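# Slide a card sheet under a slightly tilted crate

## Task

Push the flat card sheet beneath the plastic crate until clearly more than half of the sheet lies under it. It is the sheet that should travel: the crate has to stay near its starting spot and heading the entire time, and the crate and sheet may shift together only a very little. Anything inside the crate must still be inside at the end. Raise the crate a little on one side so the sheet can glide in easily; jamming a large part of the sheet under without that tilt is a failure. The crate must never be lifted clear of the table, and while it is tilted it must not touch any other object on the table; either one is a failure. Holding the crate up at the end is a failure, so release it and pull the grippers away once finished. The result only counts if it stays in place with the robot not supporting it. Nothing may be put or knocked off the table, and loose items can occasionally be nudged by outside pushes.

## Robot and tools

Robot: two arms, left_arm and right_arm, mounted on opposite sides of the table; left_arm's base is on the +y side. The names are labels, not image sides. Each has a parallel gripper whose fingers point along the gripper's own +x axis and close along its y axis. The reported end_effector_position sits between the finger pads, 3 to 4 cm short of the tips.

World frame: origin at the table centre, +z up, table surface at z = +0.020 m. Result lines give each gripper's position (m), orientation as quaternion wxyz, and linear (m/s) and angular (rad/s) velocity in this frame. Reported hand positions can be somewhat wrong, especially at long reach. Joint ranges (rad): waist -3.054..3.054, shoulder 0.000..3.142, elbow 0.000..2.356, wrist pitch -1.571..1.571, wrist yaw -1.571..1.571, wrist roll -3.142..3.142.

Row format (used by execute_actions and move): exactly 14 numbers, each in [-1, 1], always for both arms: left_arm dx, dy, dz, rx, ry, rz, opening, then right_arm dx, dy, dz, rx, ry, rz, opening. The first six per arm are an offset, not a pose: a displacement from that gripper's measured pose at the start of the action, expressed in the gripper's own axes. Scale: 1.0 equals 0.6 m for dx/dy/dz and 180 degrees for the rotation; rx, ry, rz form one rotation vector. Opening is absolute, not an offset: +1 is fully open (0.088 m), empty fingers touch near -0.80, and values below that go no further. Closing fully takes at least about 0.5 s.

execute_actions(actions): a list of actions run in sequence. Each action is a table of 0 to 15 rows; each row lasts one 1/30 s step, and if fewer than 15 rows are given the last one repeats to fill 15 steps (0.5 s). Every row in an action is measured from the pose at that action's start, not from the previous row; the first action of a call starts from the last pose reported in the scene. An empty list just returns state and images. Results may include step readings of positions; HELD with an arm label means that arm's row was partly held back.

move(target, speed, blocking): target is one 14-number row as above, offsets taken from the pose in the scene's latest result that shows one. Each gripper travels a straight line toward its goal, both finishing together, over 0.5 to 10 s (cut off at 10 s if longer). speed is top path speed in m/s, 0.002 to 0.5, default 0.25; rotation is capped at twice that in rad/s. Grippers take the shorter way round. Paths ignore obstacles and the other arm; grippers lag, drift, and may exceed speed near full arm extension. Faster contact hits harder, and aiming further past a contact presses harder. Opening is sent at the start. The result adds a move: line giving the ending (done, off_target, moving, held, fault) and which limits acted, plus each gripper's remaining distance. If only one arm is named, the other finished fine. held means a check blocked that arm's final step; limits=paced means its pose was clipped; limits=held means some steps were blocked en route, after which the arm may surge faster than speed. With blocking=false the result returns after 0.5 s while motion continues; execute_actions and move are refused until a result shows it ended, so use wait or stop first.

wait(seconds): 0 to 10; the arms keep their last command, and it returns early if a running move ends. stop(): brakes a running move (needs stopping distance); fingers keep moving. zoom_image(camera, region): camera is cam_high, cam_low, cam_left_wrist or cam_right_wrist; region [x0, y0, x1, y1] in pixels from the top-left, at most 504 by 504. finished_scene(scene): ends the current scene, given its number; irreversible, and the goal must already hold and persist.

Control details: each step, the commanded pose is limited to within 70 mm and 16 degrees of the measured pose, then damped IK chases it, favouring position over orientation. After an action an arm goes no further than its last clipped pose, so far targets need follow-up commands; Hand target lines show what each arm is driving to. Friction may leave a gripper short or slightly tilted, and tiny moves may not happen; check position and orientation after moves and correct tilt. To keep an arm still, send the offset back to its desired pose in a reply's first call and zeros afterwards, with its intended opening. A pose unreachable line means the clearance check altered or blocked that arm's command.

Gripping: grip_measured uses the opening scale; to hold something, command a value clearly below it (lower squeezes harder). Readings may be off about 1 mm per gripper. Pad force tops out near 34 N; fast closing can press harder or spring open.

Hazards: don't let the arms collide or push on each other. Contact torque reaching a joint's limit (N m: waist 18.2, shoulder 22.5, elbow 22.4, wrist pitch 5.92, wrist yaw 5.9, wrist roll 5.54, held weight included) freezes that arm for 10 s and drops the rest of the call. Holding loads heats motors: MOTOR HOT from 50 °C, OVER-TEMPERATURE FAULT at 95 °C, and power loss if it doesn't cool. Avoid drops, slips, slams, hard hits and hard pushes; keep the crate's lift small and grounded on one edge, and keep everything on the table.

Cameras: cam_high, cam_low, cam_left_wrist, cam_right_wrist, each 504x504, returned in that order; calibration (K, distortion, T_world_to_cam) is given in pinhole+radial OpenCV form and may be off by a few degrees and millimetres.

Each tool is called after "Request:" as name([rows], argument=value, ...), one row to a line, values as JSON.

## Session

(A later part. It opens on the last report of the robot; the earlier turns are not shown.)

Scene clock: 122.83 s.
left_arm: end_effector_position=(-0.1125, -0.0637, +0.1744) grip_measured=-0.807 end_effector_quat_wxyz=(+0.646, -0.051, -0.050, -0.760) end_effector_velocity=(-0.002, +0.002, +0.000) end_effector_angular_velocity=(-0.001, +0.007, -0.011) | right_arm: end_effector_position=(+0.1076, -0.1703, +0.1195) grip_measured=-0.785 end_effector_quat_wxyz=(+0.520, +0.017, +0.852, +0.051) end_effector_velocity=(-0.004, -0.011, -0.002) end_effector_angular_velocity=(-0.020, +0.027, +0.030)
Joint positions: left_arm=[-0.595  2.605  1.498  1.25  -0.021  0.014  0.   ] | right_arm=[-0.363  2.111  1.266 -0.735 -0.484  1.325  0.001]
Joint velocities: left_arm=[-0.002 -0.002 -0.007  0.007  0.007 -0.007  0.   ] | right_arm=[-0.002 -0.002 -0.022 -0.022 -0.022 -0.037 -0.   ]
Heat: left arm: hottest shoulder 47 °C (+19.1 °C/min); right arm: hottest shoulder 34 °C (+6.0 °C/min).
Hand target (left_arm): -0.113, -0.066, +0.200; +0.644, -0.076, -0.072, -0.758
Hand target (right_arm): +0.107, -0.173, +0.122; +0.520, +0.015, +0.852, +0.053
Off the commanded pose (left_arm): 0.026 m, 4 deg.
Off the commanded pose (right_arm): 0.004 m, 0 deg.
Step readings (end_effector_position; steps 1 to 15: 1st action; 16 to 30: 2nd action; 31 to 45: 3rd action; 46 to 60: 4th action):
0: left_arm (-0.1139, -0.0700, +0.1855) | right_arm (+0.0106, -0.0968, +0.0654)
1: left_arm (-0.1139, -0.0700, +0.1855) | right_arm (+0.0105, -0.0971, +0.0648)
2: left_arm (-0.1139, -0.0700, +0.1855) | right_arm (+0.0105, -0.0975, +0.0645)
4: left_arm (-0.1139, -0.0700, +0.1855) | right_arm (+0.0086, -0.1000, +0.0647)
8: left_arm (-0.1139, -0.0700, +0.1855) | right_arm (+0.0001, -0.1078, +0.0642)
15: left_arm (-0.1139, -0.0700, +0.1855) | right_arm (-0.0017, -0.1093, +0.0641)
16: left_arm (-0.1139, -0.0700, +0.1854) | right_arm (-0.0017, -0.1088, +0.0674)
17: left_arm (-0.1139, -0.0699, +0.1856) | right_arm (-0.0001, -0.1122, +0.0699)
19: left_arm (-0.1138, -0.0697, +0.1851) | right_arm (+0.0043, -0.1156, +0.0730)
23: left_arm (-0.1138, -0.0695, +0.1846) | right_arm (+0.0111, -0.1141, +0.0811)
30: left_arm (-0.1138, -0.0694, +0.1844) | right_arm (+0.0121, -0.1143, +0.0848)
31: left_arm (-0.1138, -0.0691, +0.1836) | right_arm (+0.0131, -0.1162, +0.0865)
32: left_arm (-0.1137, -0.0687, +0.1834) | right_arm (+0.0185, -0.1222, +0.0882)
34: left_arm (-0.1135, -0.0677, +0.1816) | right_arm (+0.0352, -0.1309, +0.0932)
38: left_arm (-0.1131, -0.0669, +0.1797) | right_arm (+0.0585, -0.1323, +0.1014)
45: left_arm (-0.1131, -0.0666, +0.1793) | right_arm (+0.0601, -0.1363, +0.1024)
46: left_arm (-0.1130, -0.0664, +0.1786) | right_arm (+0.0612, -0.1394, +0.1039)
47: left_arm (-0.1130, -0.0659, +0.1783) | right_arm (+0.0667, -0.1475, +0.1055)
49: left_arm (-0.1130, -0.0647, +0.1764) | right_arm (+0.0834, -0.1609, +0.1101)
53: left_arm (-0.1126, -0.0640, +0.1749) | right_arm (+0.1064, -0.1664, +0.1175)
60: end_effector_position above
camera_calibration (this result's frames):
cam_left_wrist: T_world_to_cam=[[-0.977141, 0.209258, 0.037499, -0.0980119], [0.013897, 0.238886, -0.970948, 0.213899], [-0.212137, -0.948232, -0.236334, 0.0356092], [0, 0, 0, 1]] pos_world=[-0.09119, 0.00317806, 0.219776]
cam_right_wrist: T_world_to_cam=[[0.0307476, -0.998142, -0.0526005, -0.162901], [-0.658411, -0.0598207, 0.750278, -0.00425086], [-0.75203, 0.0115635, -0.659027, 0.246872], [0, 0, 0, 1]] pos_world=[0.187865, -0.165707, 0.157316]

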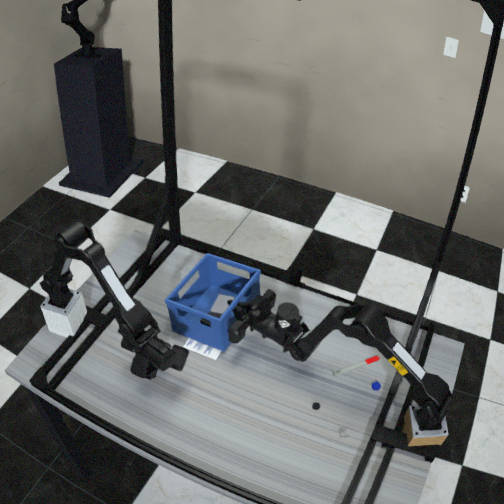

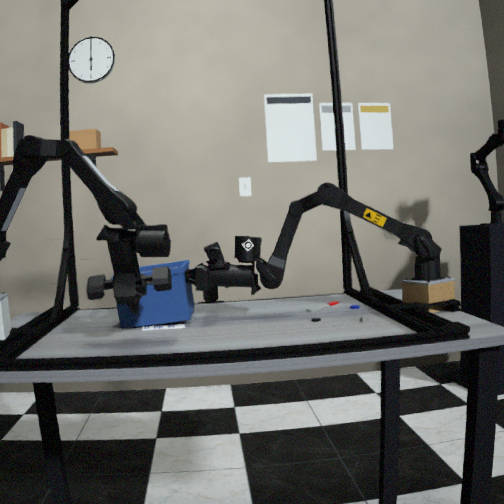

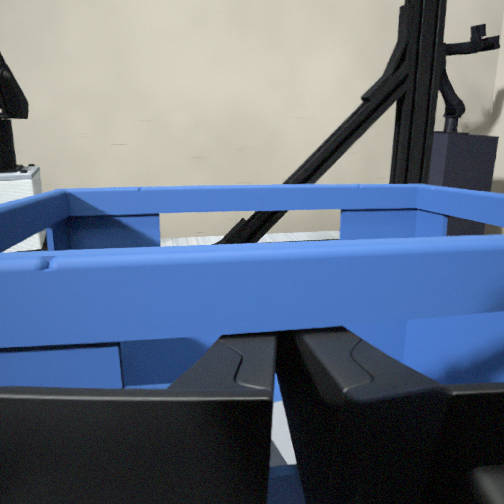

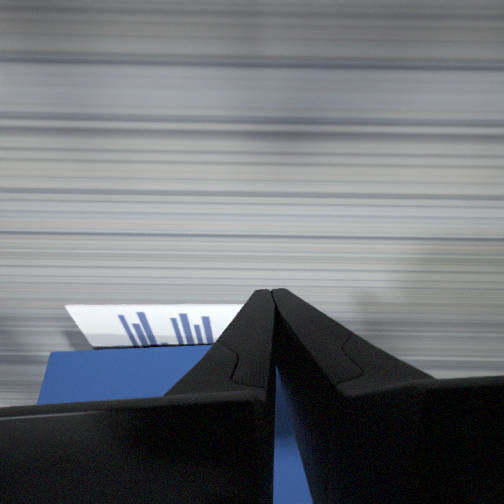

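Request:
execute_actions([
  [[0.002,0,0.03,0,-0.018,0,-1,0,0,0,0,0,0,-1]],
  [[0.002,0,0.03,0,-0.018,0,-1,0,0,0,0,0,0,-1]],
  [[0.002,0,0.028,0,-0.018,0,-1,0,0,0,0,0,0,-1]],
  [[0,0,0.01,0,-0.008,0,-1,0,0,0,0,0,0,-1]],
  [[-0.003,0,-0.022,0,0,0,-1,0,0,0,0,0,0,-1]],
])

Request:
move(target=[-0.2,0,0.025,0,0,0,-1,0,0,0,0,0,0,-1], speed=0.12)

Scene clock: 128.87 s.
left_arm: end_effector_position=(-0.1112, -0.0510, +0.1477) grip_measured=-0.807 end_effector_quat_wxyz=(+0.645, -0.047, -0.048, -0.761) end_effector_velocity=(+0.002, +0.000, -0.004) end_effector_angular_velocity=(+0.014, +0.008, +0.018) | right_arm: end_effector_position=(+0.1074, -0.1709, +0.1198) grip_measured=-0.785 end_effector_quat_wxyz=(+0.520, +0.016, +0.852, +0.052) end_effector_velocity=(-0.000, -0.002, +0.001) end_effector_angular_velocity=(-0.009, +0.009, -0.009)
Joint positions: left_arm=[-0.596  2.649  1.448  1.335 -0.019  0.014  0.   ] | right_arm=[-0.363  2.109  1.264 -0.737 -0.484  1.322  0.001]
Joint velocities: left_arm=[-0.002  0.002 -0.002 -0.007 -0.022 -0.007  0.   ] | right_arm=[-0.002 -0.002 -0.002 -0.007 -0.007  0.007  0.   ]
Heat: left arm: hottest shoulder 47 °C (+18.0 °C/min); right arm: hottest shoulder 34 °C (+4.0 °C/min).
Hand target (left_arm): -0.111, -0.052, +0.142; +0.645, -0.046, -0.047, -0.761
Hand target (right_arm): +0.107, -0.171, +0.120; +0.520, +0.016, +0.852, +0.052
Off the commanded pose (left_arm): 0.006 m, 0 deg.
Off the commanded pose (right_arm): 0.000 m, 0 deg.
Step readings (end_effector_position; steps 1 to 15: 1st action; 16 to 30: 2nd action; 31 to 45: 3rd action; 46 to 60: 4th action; 61 to 75: 5th action):
0: left_arm (-0.1125, -0.0635, +0.1736) | right_arm (+0.1074, -0.1709, +0.1198)
1: left_arm (-0.1124, -0.0632, +0.1730) | right_arm (+0.1074, -0.1709, +0.1198)
2: left_arm (-0.1124, -0.0626, +0.1723) | right_arm (+0.1074, -0.1709, +0.1198)
4: left_arm (-0.1124, -0.0612, +0.1701) | right_arm (+0.1074, -0.1709, +0.1198)
8: left_arm (-0.1119, -0.0601, +0.1675) | right_arm (+0.1074, -0.1709, +0.1198)
15: left_arm (-0.1118, -0.0597, +0.1669) | right_arm (+0.1074, -0.1709, +0.1198)
16: left_arm (-0.1117, -0.0594, +0.1659) | right_arm (+0.1074, -0.1709, +0.1198)
17: left_arm (-0.1117, -0.0588, +0.1653) | right_arm (+0.1074, -0.1709, +0.1198)
19: left_arm (-0.1114, -0.0574, +0.1631) | right_arm (+0.1074, -0.1709, +0.1198)
23: left_arm (-0.1115, -0.0565, +0.1614) | right_arm (+0.1074, -0.1709, +0.1198)
30: left_arm (-0.1114, -0.0562, +0.1611) | right_arm (+0.1074, -0.1709, +0.1198)
31: left_arm (-0.1114, -0.0559, +0.1603) | right_arm (+0.1074, -0.1709, +0.1198)
32: left_arm (-0.1113, -0.0554, +0.1601) | right_arm (+0.1074, -0.1709, +0.1198)
34: left_arm (-0.1115, -0.0542, +0.1587) | right_arm (+0.1074, -0.1709, +0.1198)
38: left_arm (-0.1116, -0.0538, +0.1583) | right_arm (+0.1074, -0.1709, +0.1198)
45: left_arm (-0.1116, -0.0535, +0.1581) | right_arm (+0.1074, -0.1709, +0.1198)
46: left_arm (-0.1115, -0.0532, +0.1569) | right_arm (+0.1074, -0.1709, +0.1198)
47: left_arm (-0.1115, -0.0530, +0.1566) | right_arm (+0.1074, -0.1709, +0.1198)
49: left_arm (-0.1114, -0.0527, +0.1560) | right_arm (+0.1074, -0.1709, +0.1198)
53: left_arm (-0.1114, -0.0526, +0.1557) | right_arm (+0.1074, -0.1709, +0.1198)
60: left_arm (-0.1114, -0.0526, +0.1555) | right_arm (+0.1074, -0.1709, +0.1198)
61: left_arm (-0.1113, -0.0522, +0.1530) | right_arm (+0.1074, -0.1709, +0.1198)
62: left_arm (-0.1112, -0.0517, +0.1520) | right_arm (+0.1074, -0.1709, +0.1198)
64: left_arm (-0.1112, -0.0512, +0.1506) | right_arm (+0.1074, -0.1709, +0.1198)
68: left_arm (-0.1112, -0.0510, +0.1496) | right_arm (+0.1074, -0.1709, +0.1198)
75: end_effector_position above
camera_calibration (this result's frames):
cam_left_wrist: T_world_to_cam=[[-0.976572, 0.2119, 0.0374793, -0.0981418], [0.0164471, 0.247159, -0.968835, 0.185354], [-0.21456, -0.945521, -0.244854, 0.0427763], [0, 0, 0, 1]] pos_world=[-0.0897131, 0.0154304, 0.19373]
cam_right_wrist: T_world_to_cam=[[0.0331065, -0.998061, -0.0527011, -0.163702], [-0.658265, -0.0614522, 0.750274, -0.00491261], [-0.752058, 0.00985229, -0.659023, 0.246725], [0, 0, 0, 1]] pos_world=[0.187737, -0.166117, 0.157656]

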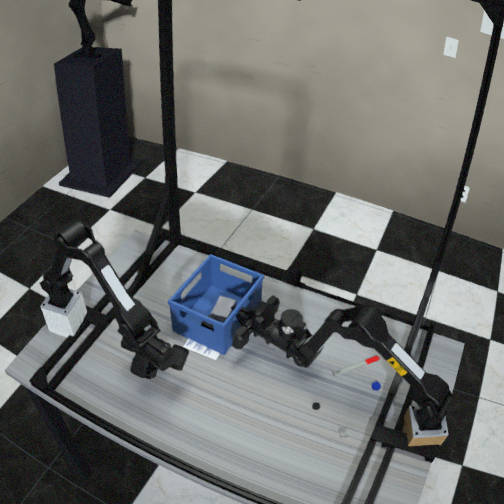

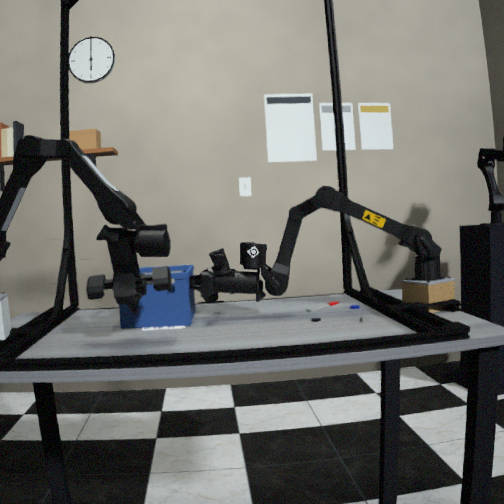

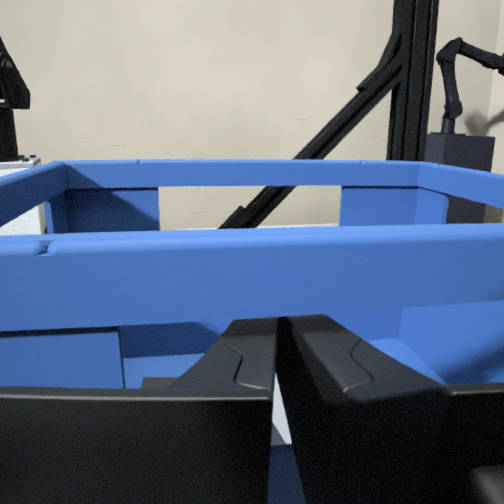

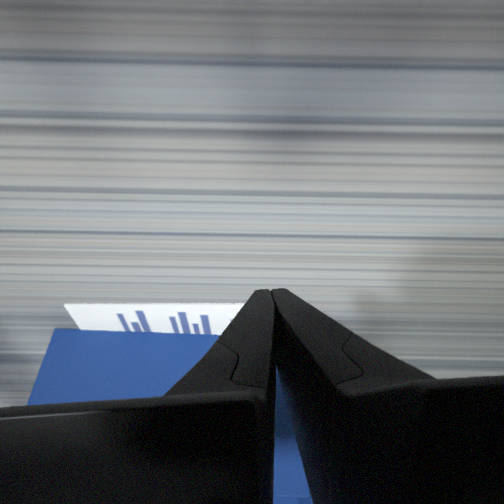

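Scene clock: 130.37 s.
left_arm: end_effector_position=(-0.0904, +0.0663, +0.1408) grip_measured=-0.807 end_effector_quat_wxyz=(+0.647, -0.003, -0.011, -0.763) end_effector_velocity=(-0.002, +0.004, -0.006) end_effector_angular_velocity=(+0.032, +0.001, -0.010) | right_arm: end_effector_position=(+0.1074, -0.1708, +0.1199) grip_measured=-0.785 end_effector_quat_wxyz=(+0.520, +0.016, +0.852, +0.052) end_effector_velocity=(-0.000, -0.001, -0.001) end_effector_angular_velocity=(-0.002, -0.007, -0.004)
Joint positions: left_arm=[-0.6    2.39   0.832  1.576 -0.024  0.014  0.   ] | right_arm=[-0.363  2.108  1.264 -0.737 -0.484  1.322  0.001]
Joint velocities: left_arm=[-0.002 -0.007 -0.017 -0.022  0.007 -0.007  0.   ] | right_arm=[ 0.002 -0.002 -0.007  0.007  0.007  0.007 -0.   ]
Heat: left arm: hottest shoulder 47 °C (+17.2 °C/min); right arm: hottest shoulder 34 °C (+4.0 °C/min).
Hand target (left_arm): -0.091, +0.068, +0.148; +0.646, -0.008, -0.014, -0.763
Hand target (right_arm): +0.107, -0.171, +0.120; +0.520, +0.016, +0.852, +0.052
Off the commanded pose (left_arm): 0.006 m, 7 deg.
Off the commanded pose (right_arm): 0.000 m, 0 deg.
joint sent to its limit (left arm) — the command would take joint 4 (wrist pitch) past its upper limit, so that joint was sent only as far as its limit.
move: off_target (left_arm)
camera_calibration (this result's frames):
cam_left_wrist: T_world_to_cam=[[-0.977633, 0.206362, 0.0405921, -0.102573], [0.0361648, 0.355078, -0.934137, 0.139046], [-0.207183, -0.911776, -0.354599, 0.170292], [0, 0, 0, 1]] pos_world=[-0.0700262, 0.127063, 0.194437]
cam_right_wrist: T_world_to_cam=[[0.0331104, -0.998042, -0.0530722, -0.163604], [-0.65832, -0.0617331, 0.750203, -0.00503525], [-0.75201, 0.010099, -0.659075, 0.24686], [0, 0, 0, 1]] pos_world=[0.187743, -0.166087, 0.157794]

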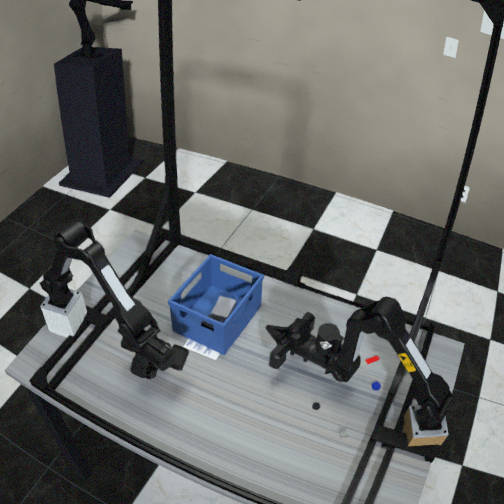

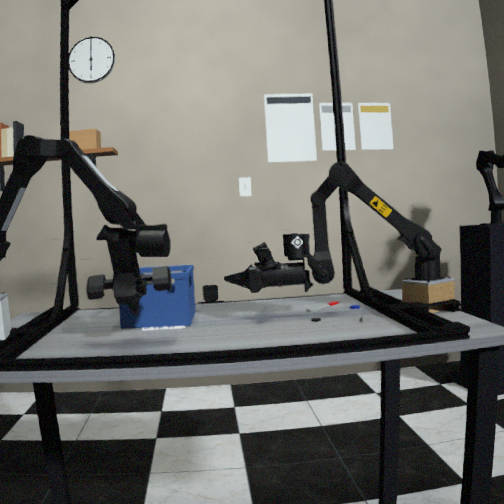

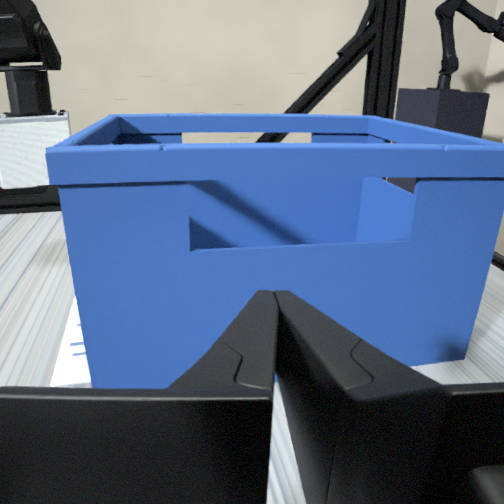

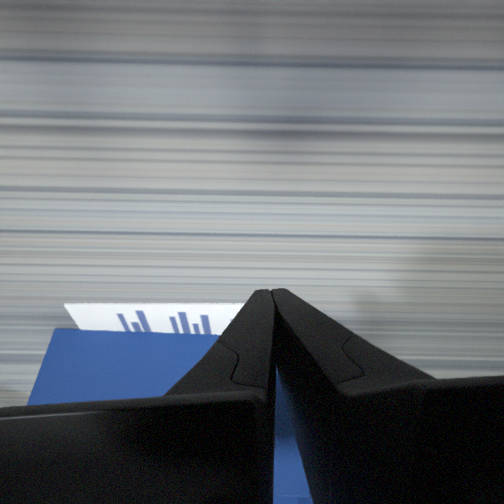

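Request:
finished_scene(scene=1)

The scene is finished: the task was done.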